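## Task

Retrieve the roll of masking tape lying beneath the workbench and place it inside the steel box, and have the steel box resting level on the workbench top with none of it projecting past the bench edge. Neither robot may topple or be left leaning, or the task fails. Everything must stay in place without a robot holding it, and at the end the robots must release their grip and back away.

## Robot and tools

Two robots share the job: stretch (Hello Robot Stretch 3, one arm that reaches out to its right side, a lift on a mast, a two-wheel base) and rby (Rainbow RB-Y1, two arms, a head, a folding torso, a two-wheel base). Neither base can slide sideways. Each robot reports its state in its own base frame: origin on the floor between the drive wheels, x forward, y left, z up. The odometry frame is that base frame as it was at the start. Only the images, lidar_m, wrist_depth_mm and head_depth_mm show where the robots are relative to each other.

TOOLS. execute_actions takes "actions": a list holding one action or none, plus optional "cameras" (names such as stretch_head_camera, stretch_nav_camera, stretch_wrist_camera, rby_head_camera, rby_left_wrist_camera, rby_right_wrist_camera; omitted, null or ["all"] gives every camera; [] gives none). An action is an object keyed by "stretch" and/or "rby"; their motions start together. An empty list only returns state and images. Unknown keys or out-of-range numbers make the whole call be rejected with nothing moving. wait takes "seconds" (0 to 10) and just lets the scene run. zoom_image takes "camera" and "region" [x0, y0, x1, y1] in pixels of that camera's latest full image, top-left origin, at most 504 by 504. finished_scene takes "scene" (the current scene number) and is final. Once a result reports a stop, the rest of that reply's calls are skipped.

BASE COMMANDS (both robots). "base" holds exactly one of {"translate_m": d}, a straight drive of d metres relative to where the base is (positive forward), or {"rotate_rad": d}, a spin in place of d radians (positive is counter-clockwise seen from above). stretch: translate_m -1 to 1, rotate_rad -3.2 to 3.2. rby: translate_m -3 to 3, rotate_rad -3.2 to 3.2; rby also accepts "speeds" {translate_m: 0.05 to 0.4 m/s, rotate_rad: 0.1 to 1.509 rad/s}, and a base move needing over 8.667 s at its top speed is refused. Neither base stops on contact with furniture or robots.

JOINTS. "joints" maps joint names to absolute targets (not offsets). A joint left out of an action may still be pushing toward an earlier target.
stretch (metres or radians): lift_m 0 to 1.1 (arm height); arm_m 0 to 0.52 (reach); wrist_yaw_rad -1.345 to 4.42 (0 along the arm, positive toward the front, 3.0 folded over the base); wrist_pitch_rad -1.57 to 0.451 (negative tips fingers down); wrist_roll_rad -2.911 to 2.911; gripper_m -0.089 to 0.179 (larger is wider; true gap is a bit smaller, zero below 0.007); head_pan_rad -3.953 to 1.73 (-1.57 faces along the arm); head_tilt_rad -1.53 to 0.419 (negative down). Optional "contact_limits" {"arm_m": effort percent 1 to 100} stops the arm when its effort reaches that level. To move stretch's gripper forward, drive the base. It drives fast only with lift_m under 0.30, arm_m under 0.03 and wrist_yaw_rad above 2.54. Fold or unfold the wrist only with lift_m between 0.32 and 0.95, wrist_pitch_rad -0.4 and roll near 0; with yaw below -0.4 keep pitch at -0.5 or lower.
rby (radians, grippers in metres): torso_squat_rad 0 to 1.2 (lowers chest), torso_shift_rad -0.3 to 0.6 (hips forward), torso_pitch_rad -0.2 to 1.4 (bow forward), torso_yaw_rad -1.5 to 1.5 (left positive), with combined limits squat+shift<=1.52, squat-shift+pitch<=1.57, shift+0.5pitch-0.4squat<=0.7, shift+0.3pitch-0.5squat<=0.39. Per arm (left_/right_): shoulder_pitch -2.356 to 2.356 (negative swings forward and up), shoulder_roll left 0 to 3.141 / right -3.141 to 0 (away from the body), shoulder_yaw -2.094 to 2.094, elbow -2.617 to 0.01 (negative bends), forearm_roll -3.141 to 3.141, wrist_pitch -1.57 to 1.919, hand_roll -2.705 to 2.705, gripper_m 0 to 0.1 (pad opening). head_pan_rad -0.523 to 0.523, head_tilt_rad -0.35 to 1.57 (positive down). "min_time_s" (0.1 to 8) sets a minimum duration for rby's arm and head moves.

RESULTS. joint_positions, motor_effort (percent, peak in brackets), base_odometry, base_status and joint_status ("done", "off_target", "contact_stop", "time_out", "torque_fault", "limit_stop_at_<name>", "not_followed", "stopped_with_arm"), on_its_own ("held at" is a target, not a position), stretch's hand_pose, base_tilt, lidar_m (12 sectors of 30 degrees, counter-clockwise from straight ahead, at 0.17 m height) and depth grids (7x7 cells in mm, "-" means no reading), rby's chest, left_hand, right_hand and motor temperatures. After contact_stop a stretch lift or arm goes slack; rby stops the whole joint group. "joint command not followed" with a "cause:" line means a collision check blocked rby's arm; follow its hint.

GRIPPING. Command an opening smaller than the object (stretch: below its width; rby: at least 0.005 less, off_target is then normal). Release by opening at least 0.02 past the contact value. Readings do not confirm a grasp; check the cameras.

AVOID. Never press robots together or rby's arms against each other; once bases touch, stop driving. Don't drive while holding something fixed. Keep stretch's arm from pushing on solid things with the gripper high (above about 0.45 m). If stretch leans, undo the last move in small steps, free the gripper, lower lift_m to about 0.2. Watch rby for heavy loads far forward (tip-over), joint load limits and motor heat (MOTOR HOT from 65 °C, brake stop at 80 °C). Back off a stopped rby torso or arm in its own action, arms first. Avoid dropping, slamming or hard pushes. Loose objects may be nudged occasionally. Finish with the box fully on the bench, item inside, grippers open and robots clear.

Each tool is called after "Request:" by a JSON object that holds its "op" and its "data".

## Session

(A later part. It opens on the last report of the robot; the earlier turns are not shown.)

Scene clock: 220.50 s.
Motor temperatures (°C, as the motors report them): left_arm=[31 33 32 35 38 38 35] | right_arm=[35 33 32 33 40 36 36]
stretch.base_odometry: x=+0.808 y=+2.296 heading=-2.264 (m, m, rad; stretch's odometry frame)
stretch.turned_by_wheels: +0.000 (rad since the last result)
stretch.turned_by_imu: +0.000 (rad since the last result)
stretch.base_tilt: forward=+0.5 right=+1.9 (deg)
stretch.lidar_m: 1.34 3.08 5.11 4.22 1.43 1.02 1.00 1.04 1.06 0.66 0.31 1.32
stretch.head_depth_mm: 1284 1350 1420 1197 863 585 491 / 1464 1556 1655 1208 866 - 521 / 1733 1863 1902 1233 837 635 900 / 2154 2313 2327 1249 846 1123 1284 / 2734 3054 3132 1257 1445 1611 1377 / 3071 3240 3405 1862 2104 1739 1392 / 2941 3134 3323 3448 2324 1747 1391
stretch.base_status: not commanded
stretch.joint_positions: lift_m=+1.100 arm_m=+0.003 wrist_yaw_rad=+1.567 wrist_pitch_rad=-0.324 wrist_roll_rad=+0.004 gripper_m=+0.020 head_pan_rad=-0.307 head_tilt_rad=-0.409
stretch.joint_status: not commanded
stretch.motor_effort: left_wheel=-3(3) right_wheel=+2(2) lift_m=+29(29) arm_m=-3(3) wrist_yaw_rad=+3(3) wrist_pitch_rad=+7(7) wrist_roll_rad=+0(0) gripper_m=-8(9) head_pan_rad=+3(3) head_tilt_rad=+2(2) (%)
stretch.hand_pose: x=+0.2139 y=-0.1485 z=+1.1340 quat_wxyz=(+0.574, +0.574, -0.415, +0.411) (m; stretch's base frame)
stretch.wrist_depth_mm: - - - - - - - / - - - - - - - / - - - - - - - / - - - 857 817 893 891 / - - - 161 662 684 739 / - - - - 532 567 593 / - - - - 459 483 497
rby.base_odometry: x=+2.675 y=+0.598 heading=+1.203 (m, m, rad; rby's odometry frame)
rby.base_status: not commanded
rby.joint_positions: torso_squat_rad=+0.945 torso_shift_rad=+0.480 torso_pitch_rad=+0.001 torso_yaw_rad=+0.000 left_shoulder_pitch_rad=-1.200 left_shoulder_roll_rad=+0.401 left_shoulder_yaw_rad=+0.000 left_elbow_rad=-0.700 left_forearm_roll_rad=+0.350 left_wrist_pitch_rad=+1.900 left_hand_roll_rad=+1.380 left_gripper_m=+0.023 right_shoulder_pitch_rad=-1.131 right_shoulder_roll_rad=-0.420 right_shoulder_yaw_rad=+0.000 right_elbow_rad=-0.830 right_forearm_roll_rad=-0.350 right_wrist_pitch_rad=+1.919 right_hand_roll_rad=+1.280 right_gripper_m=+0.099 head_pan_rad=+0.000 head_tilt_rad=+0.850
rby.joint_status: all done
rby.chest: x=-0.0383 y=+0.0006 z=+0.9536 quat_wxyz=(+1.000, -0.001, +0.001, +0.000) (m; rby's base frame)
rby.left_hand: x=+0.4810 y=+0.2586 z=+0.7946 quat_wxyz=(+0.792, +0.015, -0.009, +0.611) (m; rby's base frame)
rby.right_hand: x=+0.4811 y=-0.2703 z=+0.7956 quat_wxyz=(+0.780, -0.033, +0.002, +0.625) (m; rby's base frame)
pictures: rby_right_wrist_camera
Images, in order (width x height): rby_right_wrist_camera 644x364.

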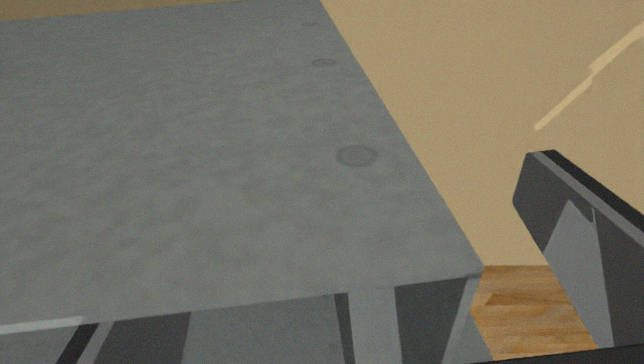

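Request:
{"op": "execute_actions", "data": {"actions": [{"rby":{"joints":{"left_gripper_m":0.1,"right_shoulder_pitch_rad":-1.2,"right_elbow_rad":-0.7,"right_wrist_pitch_rad":1.9,"right_shoulder_roll_rad":-0.46}}}], "cameras": []}}

Request:
{"op": "execute_actions", "data": {"actions": [{"rby":{"joints":{"torso_shift_rad":0.42,"torso_squat_rad":0.96,"left_shoulder_pitch_rad":-1.27,"left_elbow_rad":-0.58,"left_wrist_pitch_rad":1.85,"left_shoulder_roll_rad":0.41}}}], "cameras": ["rby_left_wrist_camera","rby_right_wrist_camera"]}}

Scene clock: 227.23 s.
Motor temperatures (°C, as the motors report them): left_arm=[31 33 32 35 38 38 35] | right_arm=[35 33 32 33 40 36 36]
stretch.base_odometry: x=+0.808 y=+2.296 heading=-2.264 (m, m, rad; stretch's odometry frame)
stretch.turned_by_wheels: +0.000 (rad since the last result)
stretch.turned_by_imu: +0.001 (rad since the last result)
stretch.base_tilt: forward=+0.4 right=+1.9 (deg)
stretch.lidar_m: 1.35 3.08 5.10 4.22 1.43 1.02 1.01 1.04 1.05 0.66 0.31 1.32
stretch.head_depth_mm: 1275 1344 1402 1202 866 587 490 / 1470 1567 1649 1212 863 - 522 / 1734 1859 1901 1229 838 633 901 / 2102 2311 2351 1236 844 1118 1289 / 2753 3003 3161 1269 1452 1608 1383 / 3056 3245 3467 1864 2084 1727 1393 / 2960 3183 3293 3422 2331 1746 1399
stretch.base_status: not commanded
stretch.joint_positions: lift_m=+1.100 arm_m=+0.003 wrist_yaw_rad=+1.567 wrist_pitch_rad=-0.324 wrist_roll_rad=+0.004 gripper_m=+0.020 head_pan_rad=-0.307 head_tilt_rad=-0.409
stretch.joint_status: not commanded
stretch.motor_effort: left_wheel=-3(2) right_wheel=+2(2) lift_m=+29(29) arm_m=-3(3) wrist_yaw_rad=+4(4) wrist_pitch_rad=+7(7) wrist_roll_rad=+0(0) gripper_m=-9(8) head_pan_rad=+3(3) head_tilt_rad=+3(3) (%)
stretch.hand_pose: x=+0.2139 y=-0.1485 z=+1.1340 quat_wxyz=(+0.574, +0.574, -0.415, +0.411) (m; stretch's base frame)
stretch.wrist_depth_mm: - - - - - - - / - - - - - - - / - - - - - - 989 / - - - 842 828 896 895 / - - - 162 663 696 723 / - - - - 539 566 590 / - - - - 458 484 503
rby.base_odometry: x=+2.675 y=+0.598 heading=+1.203 (m, m, rad; rby's odometry frame)
rby.base_status: not commanded
rby.joint_positions: torso_squat_rad=+0.945 torso_shift_rad=+0.480 torso_pitch_rad=+0.001 torso_yaw_rad=+0.000 left_shoulder_pitch_rad=-1.200 left_shoulder_roll_rad=+0.400 left_shoulder_yaw_rad=+0.000 left_elbow_rad=-0.700 left_forearm_roll_rad=+0.350 left_wrist_pitch_rad=+1.900 left_hand_roll_rad=+1.380 left_gripper_m=+0.100 right_shoulder_pitch_rad=-1.200 right_shoulder_roll_rad=-0.460 right_shoulder_yaw_rad=+0.000 right_elbow_rad=-0.700 right_forearm_roll_rad=-0.350 right_wrist_pitch_rad=+1.900 right_hand_roll_rad=+1.280 right_gripper_m=+0.099 head_pan_rad=+0.000 head_tilt_rad=+0.850
rby.joint_status: all done
rby.chest: x=-0.0383 y=+0.0006 z=+0.9536 quat_wxyz=(+1.000, -0.001, +0.001, +0.000) (m; rby's base frame)
rby.left_hand: x=+0.4809 y=+0.2585 z=+0.7947 quat_wxyz=(+0.792, +0.015, -0.009, +0.611) (m; rby's base frame)
rby.right_hand: x=+0.4825 y=-0.2899 z=+0.8064 quat_wxyz=(+0.798, -0.027, +0.013, +0.602) (m; rby's base frame)
pictures: none
No camera images: the call's "cameras" was empty. Leave "cameras" out to get every camera's image.

Scene clock: 228.40 s.
Motor temperatures (°C, as the motors report them): left_arm=[31 33 32 35 38 38 35] | right_arm=[35 33 32 33 40 36 36]
stretch.base_odometry: x=+0.808 y=+2.296 heading=-2.264 (m, m, rad; stretch's odometry frame)
stretch.turned_by_wheels: +0.000 (rad since the last result)
stretch.turned_by_imu: +0.000 (rad since the last result)
stretch.base_tilt: forward=+0.3 right=+1.8 (deg)
stretch.lidar_m: 1.35 3.09 5.11 4.25 1.43 1.02 1.00 1.04 1.05 0.66 0.31 1.32
stretch.head_depth_mm: 1271 1332 1411 1202 864 586 490 / 1472 1558 1661 1215 866 - 520 / 1746 1848 1912 1230 837 634 900 / 2101 2314 2368 1236 845 1118 1292 / 2736 3023 3146 1262 1449 1601 1385 / 3084 3281 3416 1855 2103 1729 1388 / 2939 3124 3335 3470 2323 1731 1402
stretch.base_status: not commanded
stretch.joint_positions: lift_m=+1.100 arm_m=+0.003 wrist_yaw_rad=+1.567 wrist_pitch_rad=-0.324 wrist_roll_rad=+0.004 gripper_m=+0.020 head_pan_rad=-0.307 head_tilt_rad=-0.409
stretch.joint_status: not commanded
stretch.motor_effort: left_wheel=-2(2) right_wheel=+2(2) lift_m=+29(29) arm_m=-3(3) wrist_yaw_rad=+4(4) wrist_pitch_rad=+7(8) wrist_roll_rad=+0(0) gripper_m=-8(9) head_pan_rad=+3(3) head_tilt_rad=+3(3) (%)
stretch.hand_pose: x=+0.2139 y=-0.1485 z=+1.1340 quat_wxyz=(+0.574, +0.574, -0.415, +0.411) (m; stretch's base frame)
stretch.wrist_depth_mm: - - - - - - - / - - - - - - - / - - - - - - 992 / - - - 844 834 890 894 / - - - 162 671 693 730 / - - - - 538 569 592 / - - - - 459 483 498
rby.base_odometry: x=+2.675 y=+0.598 heading=+1.203 (m, m, rad; rby's odometry frame)
rby.base_status: not commanded
rby.joint_positions: torso_squat_rad=+0.960 torso_shift_rad=+0.420 torso_pitch_rad=+0.001 torso_yaw_rad=+0.000 left_shoulder_pitch_rad=-1.270 left_shoulder_roll_rad=+0.410 left_shoulder_yaw_rad=+0.000 left_elbow_rad=-0.580 left_forearm_roll_rad=+0.350 left_wrist_pitch_rad=+1.850 left_hand_roll_rad=+1.380 left_gripper_m=+0.100 right_shoulder_pitch_rad=-1.200 right_shoulder_roll_rad=-0.460 right_shoulder_yaw_rad=+0.000 right_elbow_rad=-0.700 right_forearm_roll_rad=-0.350 right_wrist_pitch_rad=+1.900 right_hand_roll_rad=+1.280 right_gripper_m=+0.099 head_pan_rad=+0.000 head_tilt_rad=+0.850
rby.joint_status: all done
rby.chest: x=-0.0641 y=+0.0006 z=+0.9565 quat_wxyz=(+1.000, -0.001, +0.000, +0.000) (m; rby's base frame)
rby.left_hand: x=+0.4630 y=+0.2603 z=+0.8055 quat_wxyz=(+0.784, +0.011, -0.010, +0.621) (m; rby's base frame)
rby.right_hand: x=+0.4568 y=-0.2899 z=+0.8094 quat_wxyz=(+0.798, -0.028, +0.013, +0.602) (m; rby's base frame)
pictures: rby_left_wrist_camera, rby_right_wrist_camera
Images, in order (width x height): rby_left_wrist_camera 644x364, rby_right_wrist_camera 644x364.

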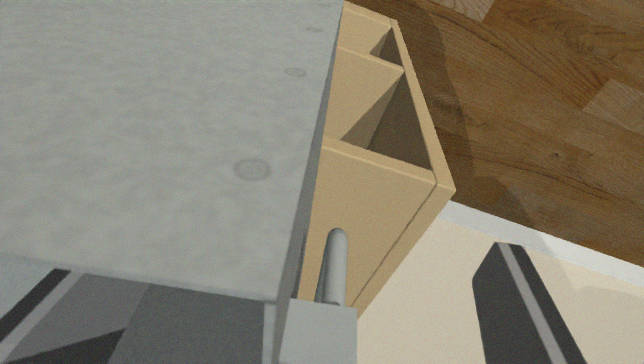

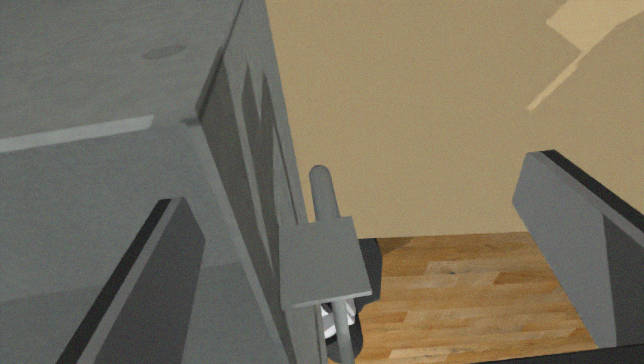

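Request:
{"op": "execute_actions", "data": {"actions": [{"rby":{"joints":{"torso_shift_rad":0.455,"torso_squat_rad":0.972,"right_shoulder_roll_rad":-0.44}}}], "cameras": []}}

Request:
{"op": "execute_actions", "data": {"actions": [{"rby":{"joints":{"right_gripper_m":0,"left_gripper_m":0}}}], "cameras": ["rby_left_wrist_camera","rby_right_wrist_camera"]}}

Scene clock: 234.20 s.
Motor temperatures (°C, as the motors report them): left_arm=[31 33 32 35 38 38 35] | right_arm=[35 33 32 33 40 36 36]
stretch.base_odometry: x=+0.808 y=+2.296 heading=-2.264 (m, m, rad; stretch's odometry frame)
stretch.turned_by_wheels: +0.000 (rad since the last result)
stretch.turned_by_imu: +0.001 (rad since the last result)
stretch.base_tilt: forward=+0.4 right=+1.9 (deg)
stretch.lidar_m: 1.34 3.09 5.08 4.25 1.43 1.02 1.01 1.04 1.05 0.66 0.31 1.32
stretch.head_depth_mm: 1278 1343 1419 1204 861 584 490 / 1456 1562 1659 1214 867 - 521 / 1733 1870 1894 1232 836 634 899 / 2132 2316 2341 1245 845 1117 1289 / 2725 3028 3179 1258 1441 1602 1381 / 3068 3198 3423 1858 2124 1729 1387 / 2992 3156 3332 3438 2310 1737 1390
stretch.base_status: not commanded
stretch.joint_positions: lift_m=+1.100 arm_m=+0.003 wrist_yaw_rad=+1.567 wrist_pitch_rad=-0.324 wrist_roll_rad=+0.004 gripper_m=+0.020 head_pan_rad=-0.307 head_tilt_rad=-0.409
stretch.joint_status: not commanded
stretch.motor_effort: left_wheel=-3(2) right_wheel=+2(2) lift_m=+29(29) arm_m=-3(2) wrist_yaw_rad=+4(4) wrist_pitch_rad=+8(7) wrist_roll_rad=+0(1) gripper_m=-9(8) head_pan_rad=+3(2) head_tilt_rad=+3(2) (%)
stretch.hand_pose: x=+0.2139 y=-0.1485 z=+1.1340 quat_wxyz=(+0.574, +0.574, -0.415, +0.411) (m; stretch's base frame)
stretch.wrist_depth_mm: - - - - - - - / - - - - - - - / - - - - - - 985 / - - - 860 825 877 910 / - - - 162 672 689 731 / - - - - 536 562 593 / - - - - 459 483 496
rby.base_odometry: x=+2.675 y=+0.598 heading=+1.203 (m, m, rad; rby's odometry frame)
rby.base_status: not commanded
rby.joint_positions: torso_squat_rad=+0.972 torso_shift_rad=+0.455 torso_pitch_rad=+0.001 torso_yaw_rad=+0.000 left_shoulder_pitch_rad=-1.271 left_shoulder_roll_rad=+0.410 left_shoulder_yaw_rad=+0.000 left_elbow_rad=-0.580 left_forearm_roll_rad=+0.350 left_wrist_pitch_rad=+1.850 left_hand_roll_rad=+1.380 left_gripper_m=+0.100 right_shoulder_pitch_rad=-1.200 right_shoulder_roll_rad=-0.440 right_shoulder_yaw_rad=+0.000 right_elbow_rad=-0.700 right_forearm_roll_rad=-0.350 right_wrist_pitch_rad=+1.900 right_hand_roll_rad=+1.280 right_gripper_m=+0.099 head_pan_rad=+0.000 head_tilt_rad=+0.850
rby.joint_status: all done
rby.chest: x=-0.0544 y=+0.0006 z=+0.9444 quat_wxyz=(+1.000, -0.001, +0.000, +0.000) (m; rby's base frame)
rby.left_hand: x=+0.4729 y=+0.2603 z=+0.7939 quat_wxyz=(+0.784, +0.011, -0.010, +0.621) (m; rby's base frame)
rby.right_hand: x=+0.4661 y=-0.2791 z=+0.7935 quat_wxyz=(+0.793, -0.023, +0.013, +0.609) (m; rby's base frame)
pictures: none
No camera images: the call's "cameras" was empty. Leave "cameras" out to get every camera's image.

Scene clock: 235.67 s.
Motor temperatures (°C, as the motors report them): left_arm=[31 33 32 35 38 38 35] | right_arm=[35 33 32 33 40 36 36]
stretch.base_odometry: x=+0.808 y=+2.296 heading=-2.264 (m, m, rad; stretch's odometry frame)
stretch.turned_by_wheels: +0.000 (rad since the last result)
stretch.turned_by_imu: +0.000 (rad since the last result)
stretch.base_tilt: forward=+0.4 right=+1.9 (deg)
stretch.lidar_m: 1.34 3.09 5.09 4.23 1.43 1.02 1.01 1.04 1.05 0.66 0.31 1.32
stretch.head_depth_mm: 1271 1337 1414 1207 860 586 491 / 1460 1564 1653 1216 865 - 522 / 1738 1859 1896 1237 836 634 901 / 2127 2291 2338 1243 842 1120 1290 / 2726 3043 3131 1260 1450 1614 1375 / 3064 3292 3432 1856 2088 1727 1385 / 2987 3185 3328 3421 2325 1738 1395
stretch.base_status: not commanded
stretch.joint_positions: lift_m=+1.100 arm_m=+0.003 wrist_yaw_rad=+1.567 wrist_pitch_rad=-0.324 wrist_roll_rad=+0.004 gripper_m=+0.020 head_pan_rad=-0.307 head_tilt_rad=-0.409
stretch.joint_status: not commanded
stretch.motor_effort: left_wheel=-2(3) right_wheel=+2(2) lift_m=+29(29) arm_m=-3(3) wrist_yaw_rad=+4(4) wrist_pitch_rad=+7(7) wrist_roll_rad=+0(0) gripper_m=-10(8) head_pan_rad=+3(3) head_tilt_rad=+2(2) (%)
stretch.hand_pose: x=+0.2139 y=-0.1485 z=+1.1340 quat_wxyz=(+0.574, +0.574, -0.415, +0.411) (m; stretch's base frame)
stretch.wrist_depth_mm: - - - - - - - / - - - - - - - / - - - - - - 984 / - - - 847 841 872 926 / - - - 162 669 693 734 / - - - - 532 565 592 / - - - - 458 483 502
rby.base_odometry: x=+2.675 y=+0.598 heading=+1.203 (m, m, rad; rby's odometry frame)
rby.base_status: not commanded
rby.joint_positions: torso_squat_rad=+0.972 torso_shift_rad=+0.455 torso_pitch_rad=+0.001 torso_yaw_rad=+0.000 left_shoulder_pitch_rad=-1.271 left_shoulder_roll_rad=+0.411 left_shoulder_yaw_rad=+0.000 left_elbow_rad=-0.580 left_forearm_roll_rad=+0.350 left_wrist_pitch_rad=+1.850 left_hand_roll_rad=+1.380 left_gripper_m=+0.023 right_shoulder_pitch_rad=-1.200 right_shoulder_roll_rad=-0.441 right_shoulder_yaw_rad=+0.000 right_elbow_rad=-0.700 right_forearm_roll_rad=-0.350 right_wrist_pitch_rad=+1.900 right_hand_roll_rad=+1.280 right_gripper_m=+0.022 head_pan_rad=+0.000 head_tilt_rad=+0.850
rby.joint_status: left_gripper_m off_target (ended at +0.023, target +0.000); right_gripper_m off_target (ended at +0.022, target +0.000)
rby.chest: x=-0.0544 y=+0.0006 z=+0.9444 quat_wxyz=(+1.000, -0.001, +0.000, +0.000) (m; rby's base frame)
rby.left_hand: x=+0.4729 y=+0.2606 z=+0.7939 quat_wxyz=(+0.784, +0.011, -0.011, +0.621) (m; rby's base frame)
rby.right_hand: x=+0.4661 y=-0.2795 z=+0.7936 quat_wxyz=(+0.793, -0.023, +0.013, +0.609) (m; rby's base frame)
pictures: rby_left_wrist_camera, rby_right_wrist_camera
Images, in order (width x height): rby_left_wrist_camera 644x364, rby_right_wrist_camera 644x364.

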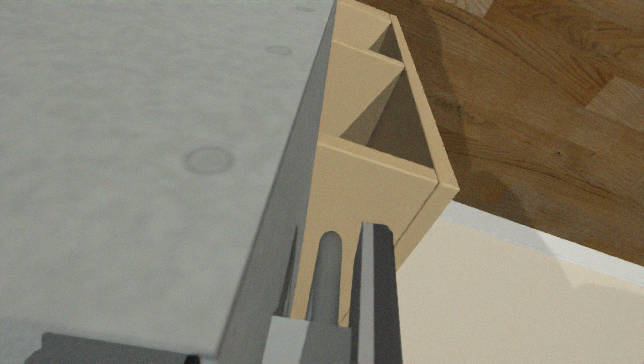

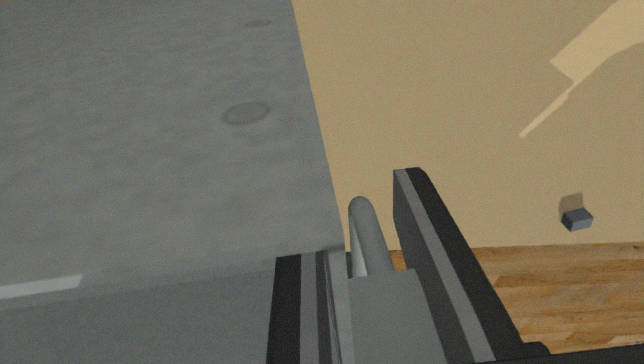

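Request:
{"op": "execute_actions", "data": {"actions": [{"rby":{"joints":{"torso_squat_rad":0.75}}}], "cameras": []}}

Request:
{"op": "execute_actions", "data": {"actions": [{"rby":{"base":{"translate_m":-0.4},"speeds":{"translate_m":0.15},"joints":{"torso_squat_rad":0.0,"torso_shift_rad":0.15,"head_tilt_rad":0.5}}}], "cameras": ["rby_head_camera"]}}

Scene clock: 242.23 s.
Motor temperatures (°C, as the motors report them): left_arm=[31 33 32 35 38 38 35] | right_arm=[35 32 32 33 40 36 36]
stretch.base_odometry: x=+0.808 y=+2.296 heading=-2.264 (m, m, rad; stretch's odometry frame)
stretch.turned_by_wheels: +0.000 (rad since the last result)
stretch.turned_by_imu: +0.001 (rad since the last result)
stretch.base_tilt: forward=+0.4 right=+1.9 (deg)
stretch.lidar_m: 1.34 3.08 5.11 4.25 1.43 1.01 1.01 1.04 1.06 0.66 0.31 1.32
stretch.head_depth_mm: 1281 1339 1410 1201 863 584 491 / 1473 1552 1651 1219 868 - 522 / 1739 1856 1906 1230 836 635 902 / 2124 2325 2359 1240 846 1119 1281 / 2760 3092 3181 1260 1450 1600 1379 / 3071 3275 3455 1851 2106 1740 1379 / 2976 3091 3323 3438 2308 1742 1392
stretch.base_status: not commanded
stretch.joint_positions: lift_m=+1.100 arm_m=+0.003 wrist_yaw_rad=+1.567 wrist_pitch_rad=-0.324 wrist_roll_rad=+0.004 gripper_m=+0.020 head_pan_rad=-0.307 head_tilt_rad=-0.409
stretch.joint_status: not commanded
stretch.motor_effort: left_wheel=-2(3) right_wheel=+2(2) lift_m=+29(29) arm_m=-3(2) wrist_yaw_rad=+4(4) wrist_pitch_rad=+7(7) wrist_roll_rad=+0(0) gripper_m=-8(8) head_pan_rad=+2(3) head_tilt_rad=+2(3) (%)
stretch.hand_pose: x=+0.2139 y=-0.1485 z=+1.1340 quat_wxyz=(+0.574, +0.574, -0.415, +0.411) (m; stretch's base frame)
stretch.wrist_depth_mm: - - - - - - - / - - - - - - 999 / - - - - - - - / - - - 856 829 894 904 / - - - 162 672 689 720 / - - - - 538 560 596 / - - - - 460 483 499
rby.base_odometry: x=+2.675 y=+0.598 heading=+1.203 (m, m, rad; rby's odometry frame)
rby.base_status: not commanded
rby.joint_positions: torso_squat_rad=+0.750 torso_shift_rad=+0.456 torso_pitch_rad=+0.003 torso_yaw_rad=+0.000 left_shoulder_pitch_rad=-1.267 left_shoulder_roll_rad=+0.410 left_shoulder_yaw_rad=+0.000 left_elbow_rad=-0.578 left_forearm_roll_rad=+0.350 left_wrist_pitch_rad=+1.850 left_hand_roll_rad=+1.380 left_gripper_m=+0.023 right_shoulder_pitch_rad=-1.197 right_shoulder_roll_rad=-0.440 right_shoulder_yaw_rad=+0.000 right_elbow_rad=-0.699 right_forearm_roll_rad=-0.350 right_wrist_pitch_rad=+1.900 right_hand_roll_rad=+1.280 right_gripper_m=+0.022 head_pan_rad=+0.000 head_tilt_rad=+0.850
rby.joint_status: all done
rby.chest: x=-0.0016 y=+0.0007 z=+1.0499 quat_wxyz=(+1.000, -0.001, +0.002, +0.000) (m; rby's base frame)
rby.left_hand: x=+0.5240 y=+0.2609 z=+0.8955 quat_wxyz=(+0.783, +0.013, -0.007, +0.622) (m; rby's base frame)
rby.right_hand: x=+0.5177 y=-0.2795 z=+0.8960 quat_wxyz=(+0.793, -0.021, +0.016, +0.609) (m; rby's base frame)
pictures: none
No camera images: the call's "cameras" was empty. Leave "cameras" out to get every camera's image.

Scene clock: 246.00 s.
Motor temperatures (°C, as the motors report them): left_arm=[31 33 32 35 38 38 35] | right_arm=[35 33 32 33 40 36 36]
stretch.base_odometry: x=+0.808 y=+2.296 heading=-2.264 (m, m, rad; stretch's odometry frame)
stretch.turned_by_wheels: +0.000 (rad since the last result)
stretch.turned_by_imu: +0.001 (rad since the last result)
stretch.base_tilt: forward=+0.4 right=+1.9 (deg)
stretch.lidar_m: 1.35 2.68 2.90 4.25 1.43 1.02 1.00 1.04 1.05 0.66 0.31 1.32
stretch.head_depth_mm: 1275 1341 1410 1199 862 587 490 / 1465 1557 1656 1214 866 - 522 / 1732 1855 1899 1231 837 635 900 / 2110 2315 2345 1238 845 1117 1291 / 2711 3029 3158 1261 1440 1620 1383 / 3087 3260 3428 1864 2096 1733 1391 / 2949 3180 3316 3439 2305 1724 1408
stretch.base_status: not commanded
stretch.joint_positions: lift_m=+1.100 arm_m=+0.003 wrist_yaw_rad=+1.567 wrist_pitch_rad=-0.324 wrist_roll_rad=+0.004 gripper_m=+0.020 head_pan_rad=-0.307 head_tilt_rad=-0.409
stretch.joint_status: not commanded
stretch.motor_effort: left_wheel=-2(2) right_wheel=+2(2) lift_m=+29(29) arm_m=-3(3) wrist_yaw_rad=+4(4) wrist_pitch_rad=+7(7) wrist_roll_rad=+1(0) gripper_m=-9(8) head_pan_rad=+3(2) head_tilt_rad=+3(3) (%)
stretch.hand_pose: x=+0.2139 y=-0.1485 z=+1.1340 quat_wxyz=(+0.574, +0.574, -0.415, +0.411) (m; stretch's base frame)
stretch.wrist_depth_mm: - - - - - - - / - - - - - - - / - - - - - - - / - - - 843 818 870 910 / - - - 162 676 690 724 / - - - - 537 567 591 / - - - - 460 477 499
rby.base_odometry: x=+2.531 y=+0.224 heading=+1.202 (m, m, rad; rby's odometry frame)
rby.base_status: done
rby.joint_positions: torso_squat_rad=+0.000 torso_shift_rad=+0.151 torso_pitch_rad=+0.003 torso_yaw_rad=+0.000 left_shoulder_pitch_rad=-1.266 left_shoulder_roll_rad=+0.409 left_shoulder_yaw_rad=+0.000 left_elbow_rad=-0.578 left_forearm_roll_rad=+0.350 left_wrist_pitch_rad=+1.850 left_hand_roll_rad=+1.380 left_gripper_m=+0.023 right_shoulder_pitch_rad=-1.197 right_shoulder_roll_rad=-0.440 right_shoulder_yaw_rad=+0.000 right_elbow_rad=-0.699 right_forearm_roll_rad=-0.350 right_wrist_pitch_rad=+1.900 right_hand_roll_rad=+1.280 right_gripper_m=+0.022 head_pan_rad=+0.000 head_tilt_rad=+0.500
rby.joint_status: all done
rby.chest: x=-0.1220 y=+0.0008 z=+1.2820 quat_wxyz=(+1.000, -0.001, +0.001, +0.000) (m; rby's base frame)
rby.left_hand: x=+0.4035 y=+0.2611 z=+1.1276 quat_wxyz=(+0.783, +0.013, -0.007, +0.622) (m; rby's base frame)
rby.right_hand: x=+0.3972 y=-0.2793 z=+1.1281 quat_wxyz=(+0.793, -0.021, +0.016, +0.609) (m; rby's base frame)
pictures: rby_head_camera
Images, in order (width x height): rby_head_camera 896x504.

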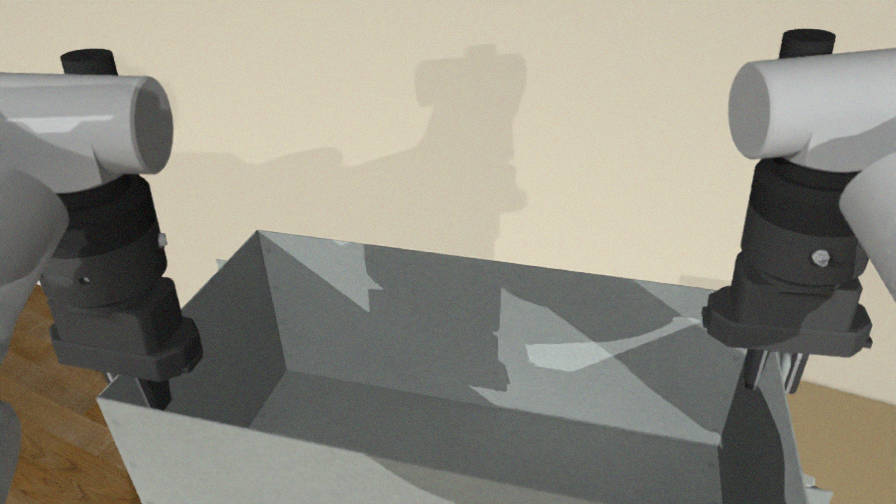

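Request:
{"op": "execute_actions", "data": {"actions": [{"rby":{"base":{"rotate_rad":-2.87},"speeds":{"rotate_rad":0.6}}}], "cameras": []}}

Request:
{"op": "execute_actions", "data": {"actions": [{"rby":{"base":{"translate_m":2.0},"speeds":{"translate_m":0.3},"joints":{"head_tilt_rad":0.2}}}], "cameras": []}}

Request:
{"op": "execute_actions", "data": {"actions": [{"rby":{"base":{"rotate_rad":0.88},"speeds":{"rotate_rad":0.5},"joints":{"torso_yaw_rad":0.25}},"stretch":{"joints":{"head_pan_rad":0.1}}}], "cameras": ["rby_head_camera","stretch_nav_camera"]}}

Scene clock: 260.40 s.
Motor temperatures (°C, as the motors report them): left_arm=[31 33 32 35 38 38 35] | right_arm=[35 33 32 33 40 36 36]
stretch.base_odometry: x=+0.808 y=+2.296 heading=-2.264 (m, m, rad; stretch's odometry frame)
stretch.turned_by_wheels: +0.000 (rad since the last result)
stretch.turned_by_imu: +0.002 (rad since the last result)
stretch.base_tilt: forward=+0.4 right=+1.8 (deg)
stretch.lidar_m: 1.35 3.17 5.08 4.26 1.43 1.02 1.01 1.04 1.06 0.66 0.31 1.32
stretch.head_depth_mm: 1269 1335 1410 1202 865 587 490 / 1476 1566 1646 1215 863 - 521 / 1736 1857 1887 1231 840 633 900 / 2138 2290 2364 1245 847 1115 1282 / 2749 3032 3186 1260 1446 1590 1382 / 3063 3260 3390 1866 2107 1731 1387 / 2944 3134 3318 3414 2308 1743 1396
stretch.base_status: not commanded
stretch.joint_positions: lift_m=+1.100 arm_m=+0.003 wrist_yaw_rad=+1.567 wrist_pitch_rad=-0.324 wrist_roll_rad=+0.004 gripper_m=+0.020 head_pan_rad=-0.307 head_tilt_rad=-0.409
stretch.joint_status: not commanded
stretch.motor_effort: left_wheel=-2(2) right_wheel=+2(2) lift_m=+29(29) arm_m=-3(3) wrist_yaw_rad=+4(4) wrist_pitch_rad=+7(7) wrist_roll_rad=+0(0) gripper_m=-9(10) head_pan_rad=+3(2) head_tilt_rad=+2(2) (%)
stretch.hand_pose: x=+0.2139 y=-0.1485 z=+1.1340 quat_wxyz=(+0.574, +0.574, -0.415, +0.411) (m; stretch's base frame)
stretch.wrist_depth_mm: - - - - - - - / - - - - - - - / - - - - - - 990 / - - - 859 827 869 889 / - - - 162 674 684 742 / - - - - 543 574 596 / - - - - 458 483 504
rby.base_odometry: x=+2.531 y=+0.224 heading=-1.668 (m, m, rad; rby's odometry frame)
rby.base_status: done
rby.joint_positions: torso_squat_rad=+0.000 torso_shift_rad=+0.151 torso_pitch_rad=+0.003 torso_yaw_rad=+0.000 left_shoulder_pitch_rad=-1.266 left_shoulder_roll_rad=+0.410 left_shoulder_yaw_rad=+0.000 left_elbow_rad=-0.578 left_forearm_roll_rad=+0.350 left_wrist_pitch_rad=+1.850 left_hand_roll_rad=+1.380 left_gripper_m=+0.023 right_shoulder_pitch_rad=-1.197 right_shoulder_roll_rad=-0.440 right_shoulder_yaw_rad=+0.000 right_elbow_rad=-0.699 right_forearm_roll_rad=-0.350 right_wrist_pitch_rad=+1.900 right_hand_roll_rad=+1.280 right_gripper_m=+0.022 head_pan_rad=+0.000 head_tilt_rad=+0.500
rby.joint_status: not commanded
rby.chest: x=-0.1220 y=+0.0008 z=+1.2820 quat_wxyz=(+1.000, -0.001, +0.001, +0.000) (m; rby's base frame)
rby.left_hand: x=+0.4035 y=+0.2611 z=+1.1276 quat_wxyz=(+0.783, +0.013, -0.007, +0.622) (m; rby's base frame)
rby.right_hand: x=+0.3972 y=-0.2793 z=+1.1281 quat_wxyz=(+0.793, -0.021, +0.016, +0.609) (m; rby's base frame)
pictures: none
No camera images: the call's "cameras" was empty. Leave "cameras" out to get every camera's image.

Scene clock: 268.10 s.
Motor temperatures (°C, as the motors report them): left_arm=[31 33 32 36 38 38 35] | right_arm=[35 33 32 33 40 36 36]
stretch.base_odometry: x=+0.808 y=+2.296 heading=-2.264 (m, m, rad; stretch's odometry frame)
stretch.turned_by_wheels: +0.000 (rad since the last result)
stretch.turned_by_imu: +0.002 (rad since the last result)
stretch.base_tilt: forward=+0.4 right=+1.9 (deg)
stretch.lidar_m: 1.34 1.16 1.16 4.25 1.43 1.02 1.01 1.04 1.06 0.66 0.31 1.32
stretch.head_depth_mm: 1270 1340 1412 1201 863 585 490 / 1469 1555 1645 1219 866 - 521 / 1750 1851 1908 1225 838 634 901 / 2114 2304 2334 1251 842 1118 1290 / 2726 3038 3129 1262 1449 1600 1376 / 3069 3242 3458 1866 2107 1733 1383 / 2921 3140 3372 3409 2325 1746 1405
stretch.base_status: not commanded
stretch.joint_positions: lift_m=+1.100 arm_m=+0.003 wrist_yaw_rad=+1.567 wrist_pitch_rad=-0.324 wrist_roll_rad=+0.004 gripper_m=+0.020 head_pan_rad=-0.307 head_tilt_rad=-0.409
stretch.joint_status: not commanded
stretch.motor_effort: left_wheel=-2(2) right_wheel=+2(2) lift_m=+29(29) arm_m=-3(3) wrist_yaw_rad=+4(4) wrist_pitch_rad=+7(7) wrist_roll_rad=+0(0) gripper_m=-9(7) head_pan_rad=+3(3) head_tilt_rad=+3(2) (%)
stretch.hand_pose: x=+0.2139 y=-0.1485 z=+1.1340 quat_wxyz=(+0.574, +0.574, -0.415, +0.411) (m; stretch's base frame)
stretch.wrist_depth_mm: 564 611 - - - - - / 596 659 - - - - - / - - - - - - - / - - - 855 838 870 932 / - - - 162 663 694 727 / - - - - 538 571 595 / - - - - 454 478 497
rby.base_odometry: x=+2.337 y=-1.766 heading=-1.667 (m, m, rad; rby's odometry frame)
rby.base_status: done
rby.joint_positions: torso_squat_rad=+0.000 torso_shift_rad=+0.151 torso_pitch_rad=+0.003 torso_yaw_rad=+0.000 left_shoulder_pitch_rad=-1.266 left_shoulder_roll_rad=+0.410 left_shoulder_yaw_rad=+0.000 left_elbow_rad=-0.578 left_forearm_roll_rad=+0.350 left_wrist_pitch_rad=+1.850 left_hand_roll_rad=+1.380 left_gripper_m=+0.023 right_shoulder_pitch_rad=-1.197 right_shoulder_roll_rad=-0.440 right_shoulder_yaw_rad=+0.000 right_elbow_rad=-0.699 right_forearm_roll_rad=-0.350 right_wrist_pitch_rad=+1.900 right_hand_roll_rad=+1.280 right_gripper_m=+0.022 head_pan_rad=+0.000 head_tilt_rad=+0.200
rby.joint_status: all done
rby.chest: x=-0.1219 y=+0.0008 z=+1.2820 quat_wxyz=(+1.000, -0.001, +0.002, +0.000) (m; rby's base frame)
rby.left_hand: x=+0.4036 y=+0.2611 z=+1.1275 quat_wxyz=(+0.783, +0.013, -0.007, +0.622) (m; rby's base frame)
rby.right_hand: x=+0.3973 y=-0.2793 z=+1.1279 quat_wxyz=(+0.793, -0.021, +0.016, +0.609) (m; rby's base frame)
pictures: none
No camera images: the call's "cameras" was empty. Leave "cameras" out to get every camera's image.

Scene clock: 271.20 s.
Motor temperatures (°C, as the motors report them): left_arm=[31 33 32 36 38 38 35] | right_arm=[36 33 32 33 40 36 36]
stretch.base_odometry: x=+0.808 y=+2.296 heading=-2.264 (m, m, rad; stretch's odometry frame)
stretch.turned_by_wheels: +0.000 (rad since the last result)
stretch.turned_by_imu: +0.001 (rad since the last result)
stretch.base_tilt: forward=+0.4 right=+1.9 (deg)
stretch.lidar_m: 1.35 0.98 1.17 4.24 1.43 1.01 1.01 1.04 1.06 0.66 0.31 1.32
stretch.head_depth_mm: 2855 2857 2830 1202 862 1064 971 / 3058 3241 3430 1380 1457 1573 1343 / 3103 3291 3489 3077 2161 1700 1362 / 3012 3299 3469 3310 2250 1713 1379 / 3081 3290 1380 3121 2276 1720 1372 / 3040 826 920 2811 2278 1744 1388 / 3032 1290 937 2853 2321 1600 1360
stretch.base_status: not commanded
stretch.joint_positions: lift_m=+1.100 arm_m=+0.003 wrist_yaw_rad=+1.567 wrist_pitch_rad=-0.324 wrist_roll_rad=+0.004 gripper_m=+0.020 head_pan_rad=+0.093 head_tilt_rad=-0.409
stretch.joint_status: all done
stretch.motor_effort: left_wheel=-3(3) right_wheel=+2(2) lift_m=+29(29) arm_m=-3(3) wrist_yaw_rad=+4(4) wrist_pitch_rad=+7(7) wrist_roll_rad=+1(0) gripper_m=-9(9) head_pan_rad=+2(24) head_tilt_rad=+2(3) (%)
stretch.hand_pose: x=+0.2139 y=-0.1485 z=+1.1340 quat_wxyz=(+0.574, +0.574, -0.415, +0.411) (m; stretch's base frame)
stretch.wrist_depth_mm: - 826 - - - - - / - - - - - - - / - - - - - - - / - - - 862 825 889 900 / - - - 162 661 688 731 / - - - - 539 564 592 / - - - - 457 482 497
rby.base_odometry: x=+2.337 y=-1.766 heading=-0.788 (m, m, rad; rby's odometry frame)
rby.base_status: done
rby.joint_positions: torso_squat_rad=+0.000 torso_shift_rad=+0.151 torso_pitch_rad=+0.003 torso_yaw_rad=+0.250 left_shoulder_pitch_rad=-1.266 left_shoulder_roll_rad=+0.410 left_shoulder_yaw_rad=+0.000 left_elbow_rad=-0.578 left_forearm_roll_rad=+0.350 left_wrist_pitch_rad=+1.850 left_hand_roll_rad=+1.380 left_gripper_m=+0.023 right_shoulder_pitch_rad=-1.197 right_shoulder_roll_rad=-0.440 right_shoulder_yaw_rad=+0.000 right_elbow_rad=-0.699 right_forearm_roll_rad=-0.350 right_wrist_pitch_rad=+1.900 right_hand_roll_rad=+1.280 right_gripper_m=+0.022 head_pan_rad=+0.000 head_tilt_rad=+0.200
rby.joint_status: all done
rby.chest: x=-0.1219 y=+0.0010 z=+1.2820 quat_wxyz=(+0.992, -0.001, +0.002, +0.125) (m; rby's base frame)
rby.left_hand: x=+0.3228 y=+0.3833 z=+1.1274 quat_wxyz=(+0.700, +0.014, -0.005, +0.714) (m; rby's base frame)
rby.right_hand: x=+0.4504 y=-0.1419 z=+1.1276 quat_wxyz=(+0.711, -0.022, +0.013, +0.703) (m; rby's base frame)
pictures: rby_head_camera, stretch_nav_camera (sideways: a quarter turn counterclockwise sets it upright)
Images, in order (width x height): rby_head_camera 896x504, stretch_nav_camera 672x504.

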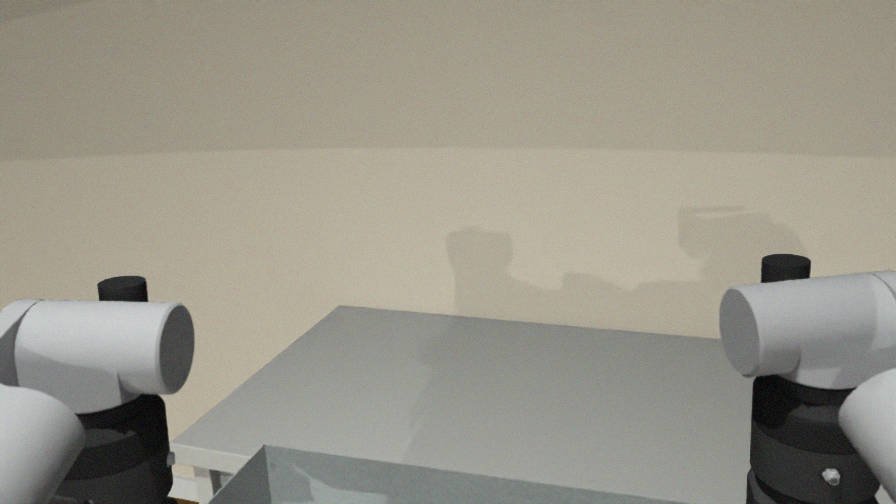

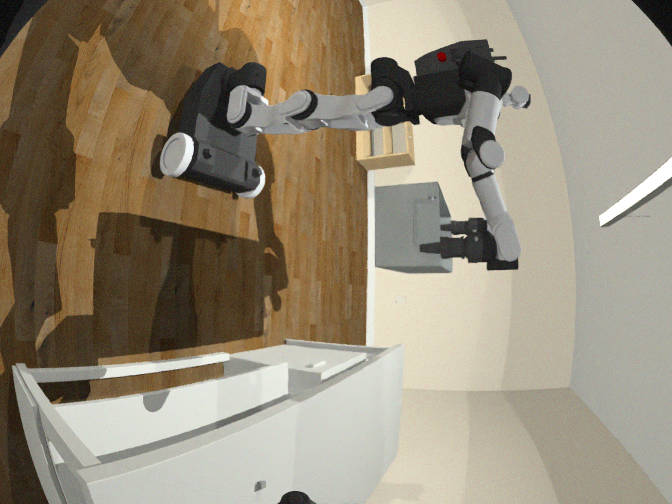

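Request:
{"op": "execute_actions", "data": {"actions": [{"rby":{"base":{"translate_m":0.7},"speeds":{"translate_m":0.2},"joints":{"head_tilt_rad":0.6}},"stretch":{"joints":{"head_pan_rad":-0.2}}}], "cameras": ["rby_head_camera","stretch_nav_camera"]}}

Scene clock: 279.60 s.
Motor temperatures (°C, as the motors report them): left_arm=[31 33 32 36 38 38 35] | right_arm=[36 33 32 33 40 36 36]
stretch.base_odometry: x=+0.808 y=+2.296 heading=-2.264 (m, m, rad; stretch's odometry frame)
stretch.turned_by_wheels: +0.000 (rad since the last result)
stretch.turned_by_imu: +0.002 (rad since the last result)
stretch.base_tilt: forward=+0.4 right=+1.8 (deg)
stretch.lidar_m: 0.83 0.91 5.11 4.25 1.43 1.02 1.00 1.04 1.05 0.66 0.31 1.32
stretch.head_depth_mm: 1491 1562 1616 1196 844 - 505 / 1770 964 1091 1144 829 612 872 / 2206 993 1048 1146 837 1069 1011 / 2921 833 1103 1168 1402 1580 1372 / 3061 795 1908 1957 2074 1667 1195 / 3012 758 3427 3379 2309 1482 1216 / 2792 716 929 1005 1081 1188 1186
stretch.base_status: not commanded
stretch.joint_positions: lift_m=+1.100 arm_m=+0.003 wrist_yaw_rad=+1.567 wrist_pitch_rad=-0.324 wrist_roll_rad=+0.004 gripper_m=+0.020 head_pan_rad=-0.193 head_tilt_rad=-0.409
stretch.joint_status: all done
stretch.motor_effort: left_wheel=-3(2) right_wheel=+2(2) lift_m=+29(29) arm_m=-3(3) wrist_yaw_rad=+4(4) wrist_pitch_rad=+7(7) wrist_roll_rad=+0(0) gripper_m=-8(9) head_pan_rad=-3(20) head_tilt_rad=+2(2) (%)
stretch.hand_pose: x=+0.2139 y=-0.1485 z=+1.1340 quat_wxyz=(+0.574, +0.574, -0.415, +0.411) (m; stretch's base frame)
stretch.wrist_depth_mm: - - 920 - 906 - - / - - - - 940 - - / - - - - - - - / - - - 867 824 891 902 / - - - 162 674 690 746 / - - - - 536 566 593 / - - - - 457 485 499
rby.base_odometry: x=+2.831 y=-2.262 heading=-0.788 (m, m, rad; rby's odometry frame)
rby.base_status: done
rby.joint_positions: torso_squat_rad=+0.000 torso_shift_rad=+0.151 torso_pitch_rad=+0.003 torso_yaw_rad=+0.250 left_shoulder_pitch_rad=-1.266 left_shoulder_roll_rad=+0.410 left_shoulder_yaw_rad=+0.000 left_elbow_rad=-0.578 left_forearm_roll_rad=+0.350 left_wrist_pitch_rad=+1.850 left_hand_roll_rad=+1.380 left_gripper_m=+0.023 right_shoulder_pitch_rad=-1.197 right_shoulder_roll_rad=-0.440 right_shoulder_yaw_rad=+0.000 right_elbow_rad=-0.699 right_forearm_roll_rad=-0.350 right_wrist_pitch_rad=+1.900 right_hand_roll_rad=+1.280 right_gripper_m=+0.022 head_pan_rad=+0.000 head_tilt_rad=+0.600
rby.joint_status: all done
rby.chest: x=-0.1219 y=+0.0010 z=+1.2820 quat_wxyz=(+0.992, -0.001, +0.002, +0.125) (m; rby's base frame)
rby.left_hand: x=+0.3228 y=+0.3833 z=+1.1274 quat_wxyz=(+0.700, +0.014, -0.005, +0.714) (m; rby's base frame)
rby.right_hand: x=+0.4504 y=-0.1419 z=+1.1276 quat_wxyz=(+0.711, -0.022, +0.013, +0.703) (m; rby's base frame)
pictures: rby_head_camera, stretch_nav_camera (sideways: a quarter turn counterclockwise sets it upright)
Images, in order (width x height): rby_head_camera 896x504, stretch_nav_camera 672x504.

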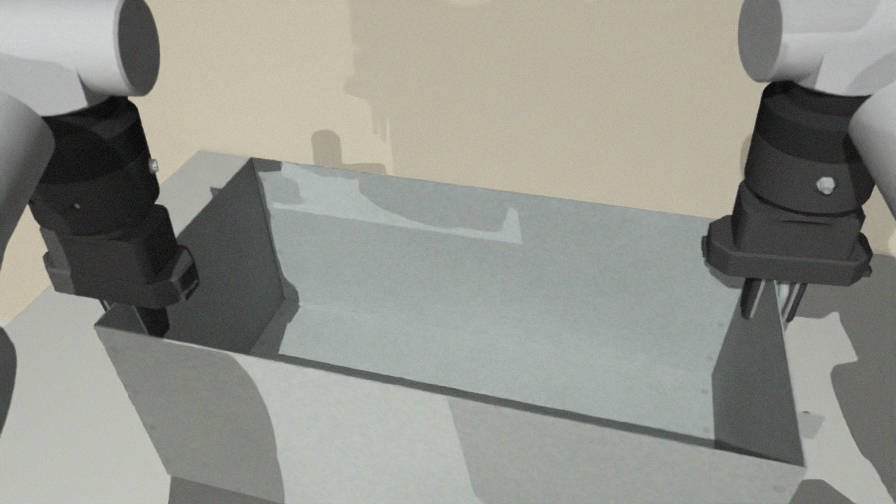

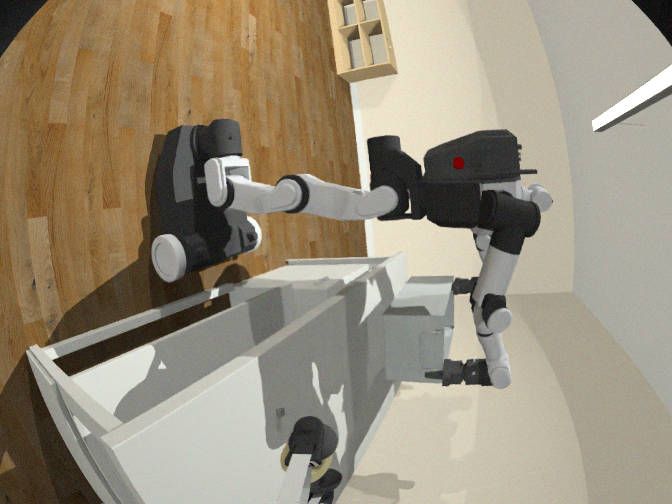

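Box front about at the edge. Shift forward, then lower.

Request:
{"op": "execute_actions", "data": {"actions": [{"rby":{"joints":{"torso_shift_rad":0.38}}}], "cameras": []}}

Request:
{"op": "execute_actions", "data": {"actions": [{"rby":{"joints":{"torso_squat_rad":0.4}}}], "cameras": ["stretch_head_camera","stretch_nav_camera"]}}

Scene clock: 286.63 s.
Motor temperatures (°C, as the motors report them): left_arm=[31 33 32 36 38 38 35] | right_arm=[36 33 32 33 40 36 36]
stretch.base_odometry: x=+0.808 y=+2.296 heading=-2.264 (m, m, rad; stretch's odometry frame)
stretch.turned_by_wheels: +0.000 (rad since the last result)
stretch.turned_by_imu: +0.001 (rad since the last result)
stretch.base_tilt: forward=+0.4 right=+1.9 (deg)
stretch.lidar_m: 0.84 0.91 5.09 4.26 1.43 1.02 1.00 1.04 1.06 0.66 0.31 1.32
stretch.head_depth_mm: 1495 1015 1135 1183 837 - 504 / 1781 1717 1120 1139 832 614 872 / 2223 876 1236 1157 838 1073 1010 / 2885 832 1862 1238 1407 1595 1372 / 3081 762 1920 1573 2070 1657 1196 / 2955 846 932 1057 1129 1418 1209 / 2928 835 908 1025 2139 1207 1190
stretch.base_status: not commanded
stretch.joint_positions: lift_m=+1.100 arm_m=+0.003 wrist_yaw_rad=+1.567 wrist_pitch_rad=-0.324 wrist_roll_rad=+0.004 gripper_m=+0.020 head_pan_rad=-0.193 head_tilt_rad=-0.409
stretch.joint_status: not commanded
stretch.motor_effort: left_wheel=-3(2) right_wheel=+3(2) lift_m=+29(29) arm_m=-3(4) wrist_yaw_rad=+3(4) wrist_pitch_rad=+7(8) wrist_roll_rad=+1(0) gripper_m=-9(8) head_pan_rad=-3(3) head_tilt_rad=+3(3) (%)
stretch.hand_pose: x=+0.2139 y=-0.1485 z=+1.1340 quat_wxyz=(+0.574, +0.574, -0.415, +0.411) (m; stretch's base frame)
stretch.wrist_depth_mm: - - - 935 - - - / - - - - - 971 - / - - - - - - - / - - - 854 823 893 904 / - - - 162 674 690 722 / - - - - 535 569 598 / - - - - 464 485 501
rby.base_odometry: x=+2.831 y=-2.262 heading=-0.788 (m, m, rad; rby's odometry frame)
rby.base_status: not commanded
rby.joint_positions: torso_squat_rad=+0.000 torso_shift_rad=+0.381 torso_pitch_rad=+0.003 torso_yaw_rad=+0.250 left_shoulder_pitch_rad=-1.266 left_shoulder_roll_rad=+0.410 left_shoulder_yaw_rad=+0.000 left_elbow_rad=-0.578 left_forearm_roll_rad=+0.350 left_wrist_pitch_rad=+1.850 left_hand_roll_rad=+1.380 left_gripper_m=+0.023 right_shoulder_pitch_rad=-1.197 right_shoulder_roll_rad=-0.440 right_shoulder_yaw_rad=+0.000 right_elbow_rad=-0.699 right_forearm_roll_rad=-0.350 right_wrist_pitch_rad=+1.900 right_hand_roll_rad=+1.280 right_gripper_m=+0.022 head_pan_rad=+0.000 head_tilt_rad=+0.600
rby.joint_status: all done
rby.chest: x=+0.0332 y=+0.0010 z=+1.2398 quat_wxyz=(+0.992, -0.001, +0.002, +0.125) (m; rby's base frame)
rby.left_hand: x=+0.4779 y=+0.3832 z=+1.0851 quat_wxyz=(+0.700, +0.014, -0.005, +0.714) (m; rby's base frame)
rby.right_hand: x=+0.6055 y=-0.1419 z=+1.0853 quat_wxyz=(+0.711, -0.022, +0.013, +0.703) (m; rby's base frame)
pictures: none
No camera images: the call's "cameras" was empty. Leave "cameras" out to get every camera's image.

Scene clock: 288.73 s.
Motor temperatures (°C, as the motors report them): left_arm=[31 33 32 36 38 38 35] | right_arm=[36 33 32 33 40 36 36]
stretch.base_odometry: x=+0.808 y=+2.296 heading=-2.264 (m, m, rad; stretch's odometry frame)
stretch.turned_by_wheels: +0.000 (rad since the last result)
stretch.turned_by_imu: +0.001 (rad since the last result)
stretch.base_tilt: forward=+0.4 right=+1.9 (deg)
stretch.lidar_m: 0.84 0.91 5.08 4.25 1.43 1.02 1.01 1.04 1.05 0.66 0.31 1.32
stretch.head_depth_mm: 1495 1464 1499 1172 844 - 504 / 1784 1780 1108 1141 831 614 873 / 2205 2233 1124 1138 838 1074 1010 / 2920 1449 1475 1246 1395 1581 1374 / 3085 803 1734 1577 1744 1618 1194 / 2980 857 926 1053 1247 1261 1212 / 2943 860 887 1034 2321 1251 1181
stretch.base_status: not commanded
stretch.joint_positions: lift_m=+1.100 arm_m=+0.003 wrist_yaw_rad=+1.567 wrist_pitch_rad=-0.324 wrist_roll_rad=+0.004 gripper_m=+0.020 head_pan_rad=-0.193 head_tilt_rad=-0.409
stretch.joint_status: not commanded
stretch.motor_effort: left_wheel=-3(3) right_wheel=+2(2) lift_m=+29(29) arm_m=-3(3) wrist_yaw_rad=+4(4) wrist_pitch_rad=+8(7) wrist_roll_rad=+0(0) gripper_m=-8(8) head_pan_rad=-3(3) head_tilt_rad=+3(3) (%)
stretch.hand_pose: x=+0.2139 y=-0.1485 z=+1.1340 quat_wxyz=(+0.574, +0.574, -0.415, +0.411) (m; stretch's base frame)
stretch.wrist_depth_mm: - - - 924 - 866 - / - - - - - - - / - - - - - - - / - - - 859 820 879 899 / - - - 161 667 685 734 / - - - - 534 567 580 / - - - - 460 485 498
rby.base_odometry: x=+2.831 y=-2.262 heading=-0.788 (m, m, rad; rby's odometry frame)
rby.base_status: not commanded
rby.joint_positions: torso_squat_rad=+0.400 torso_shift_rad=+0.381 torso_pitch_rad=+0.003 torso_yaw_rad=+0.250 left_shoulder_pitch_rad=-1.266 left_shoulder_roll_rad=+0.410 left_shoulder_yaw_rad=+0.000 left_elbow_rad=-0.578 left_forearm_roll_rad=+0.350 left_wrist_pitch_rad=+1.850 left_hand_roll_rad=+1.380 left_gripper_m=+0.023 right_shoulder_pitch_rad=-1.197 right_shoulder_roll_rad=-0.440 right_shoulder_yaw_rad=+0.000 right_elbow_rad=-0.699 right_forearm_roll_rad=-0.350 right_wrist_pitch_rad=+1.900 right_hand_roll_rad=+1.280 right_gripper_m=+0.022 head_pan_rad=+0.000 head_tilt_rad=+0.600
rby.joint_status: all done
rby.chest: x=+0.0124 y=+0.0009 z=+1.1885 quat_wxyz=(+0.992, -0.001, +0.001, +0.125) (m; rby's base frame)
rby.left_hand: x=+0.4572 y=+0.3832 z=+1.0342 quat_wxyz=(+0.700, +0.014, -0.005, +0.714) (m; rby's base frame)
rby.right_hand: x=+0.5848 y=-0.1419 z=+1.0344 quat_wxyz=(+0.711, -0.022, +0.013, +0.703) (m; rby's base frame)
pictures: stretch_head_camera (sideways: a quarter turn clockwise sets it upright), stretch_nav_camera (sideways: a quarter turn counterclockwise sets it upright)
Images, in order (width x height): stretch_head_camera 896x504, stretch_nav_camera 672x504.

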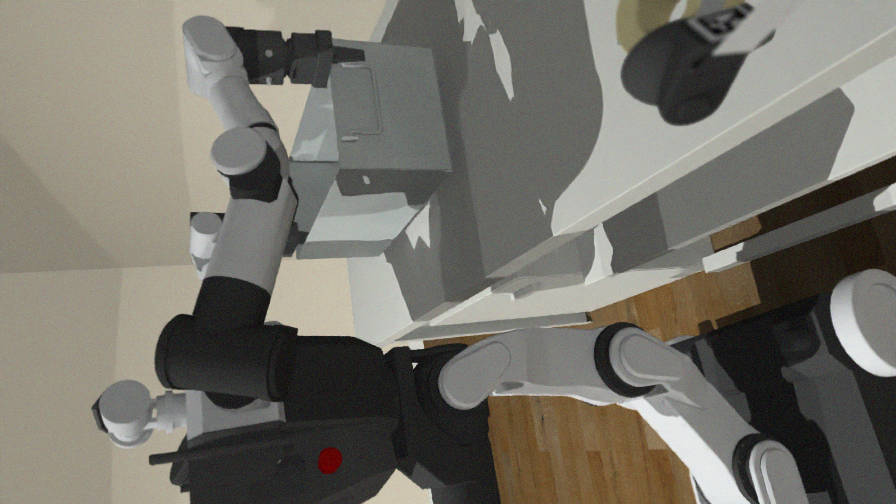

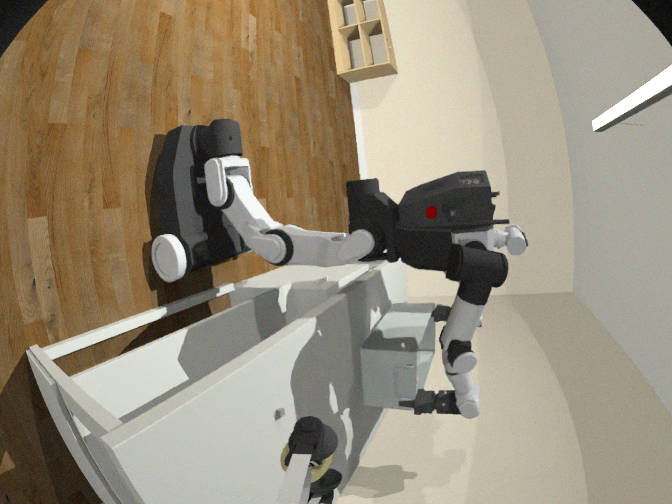

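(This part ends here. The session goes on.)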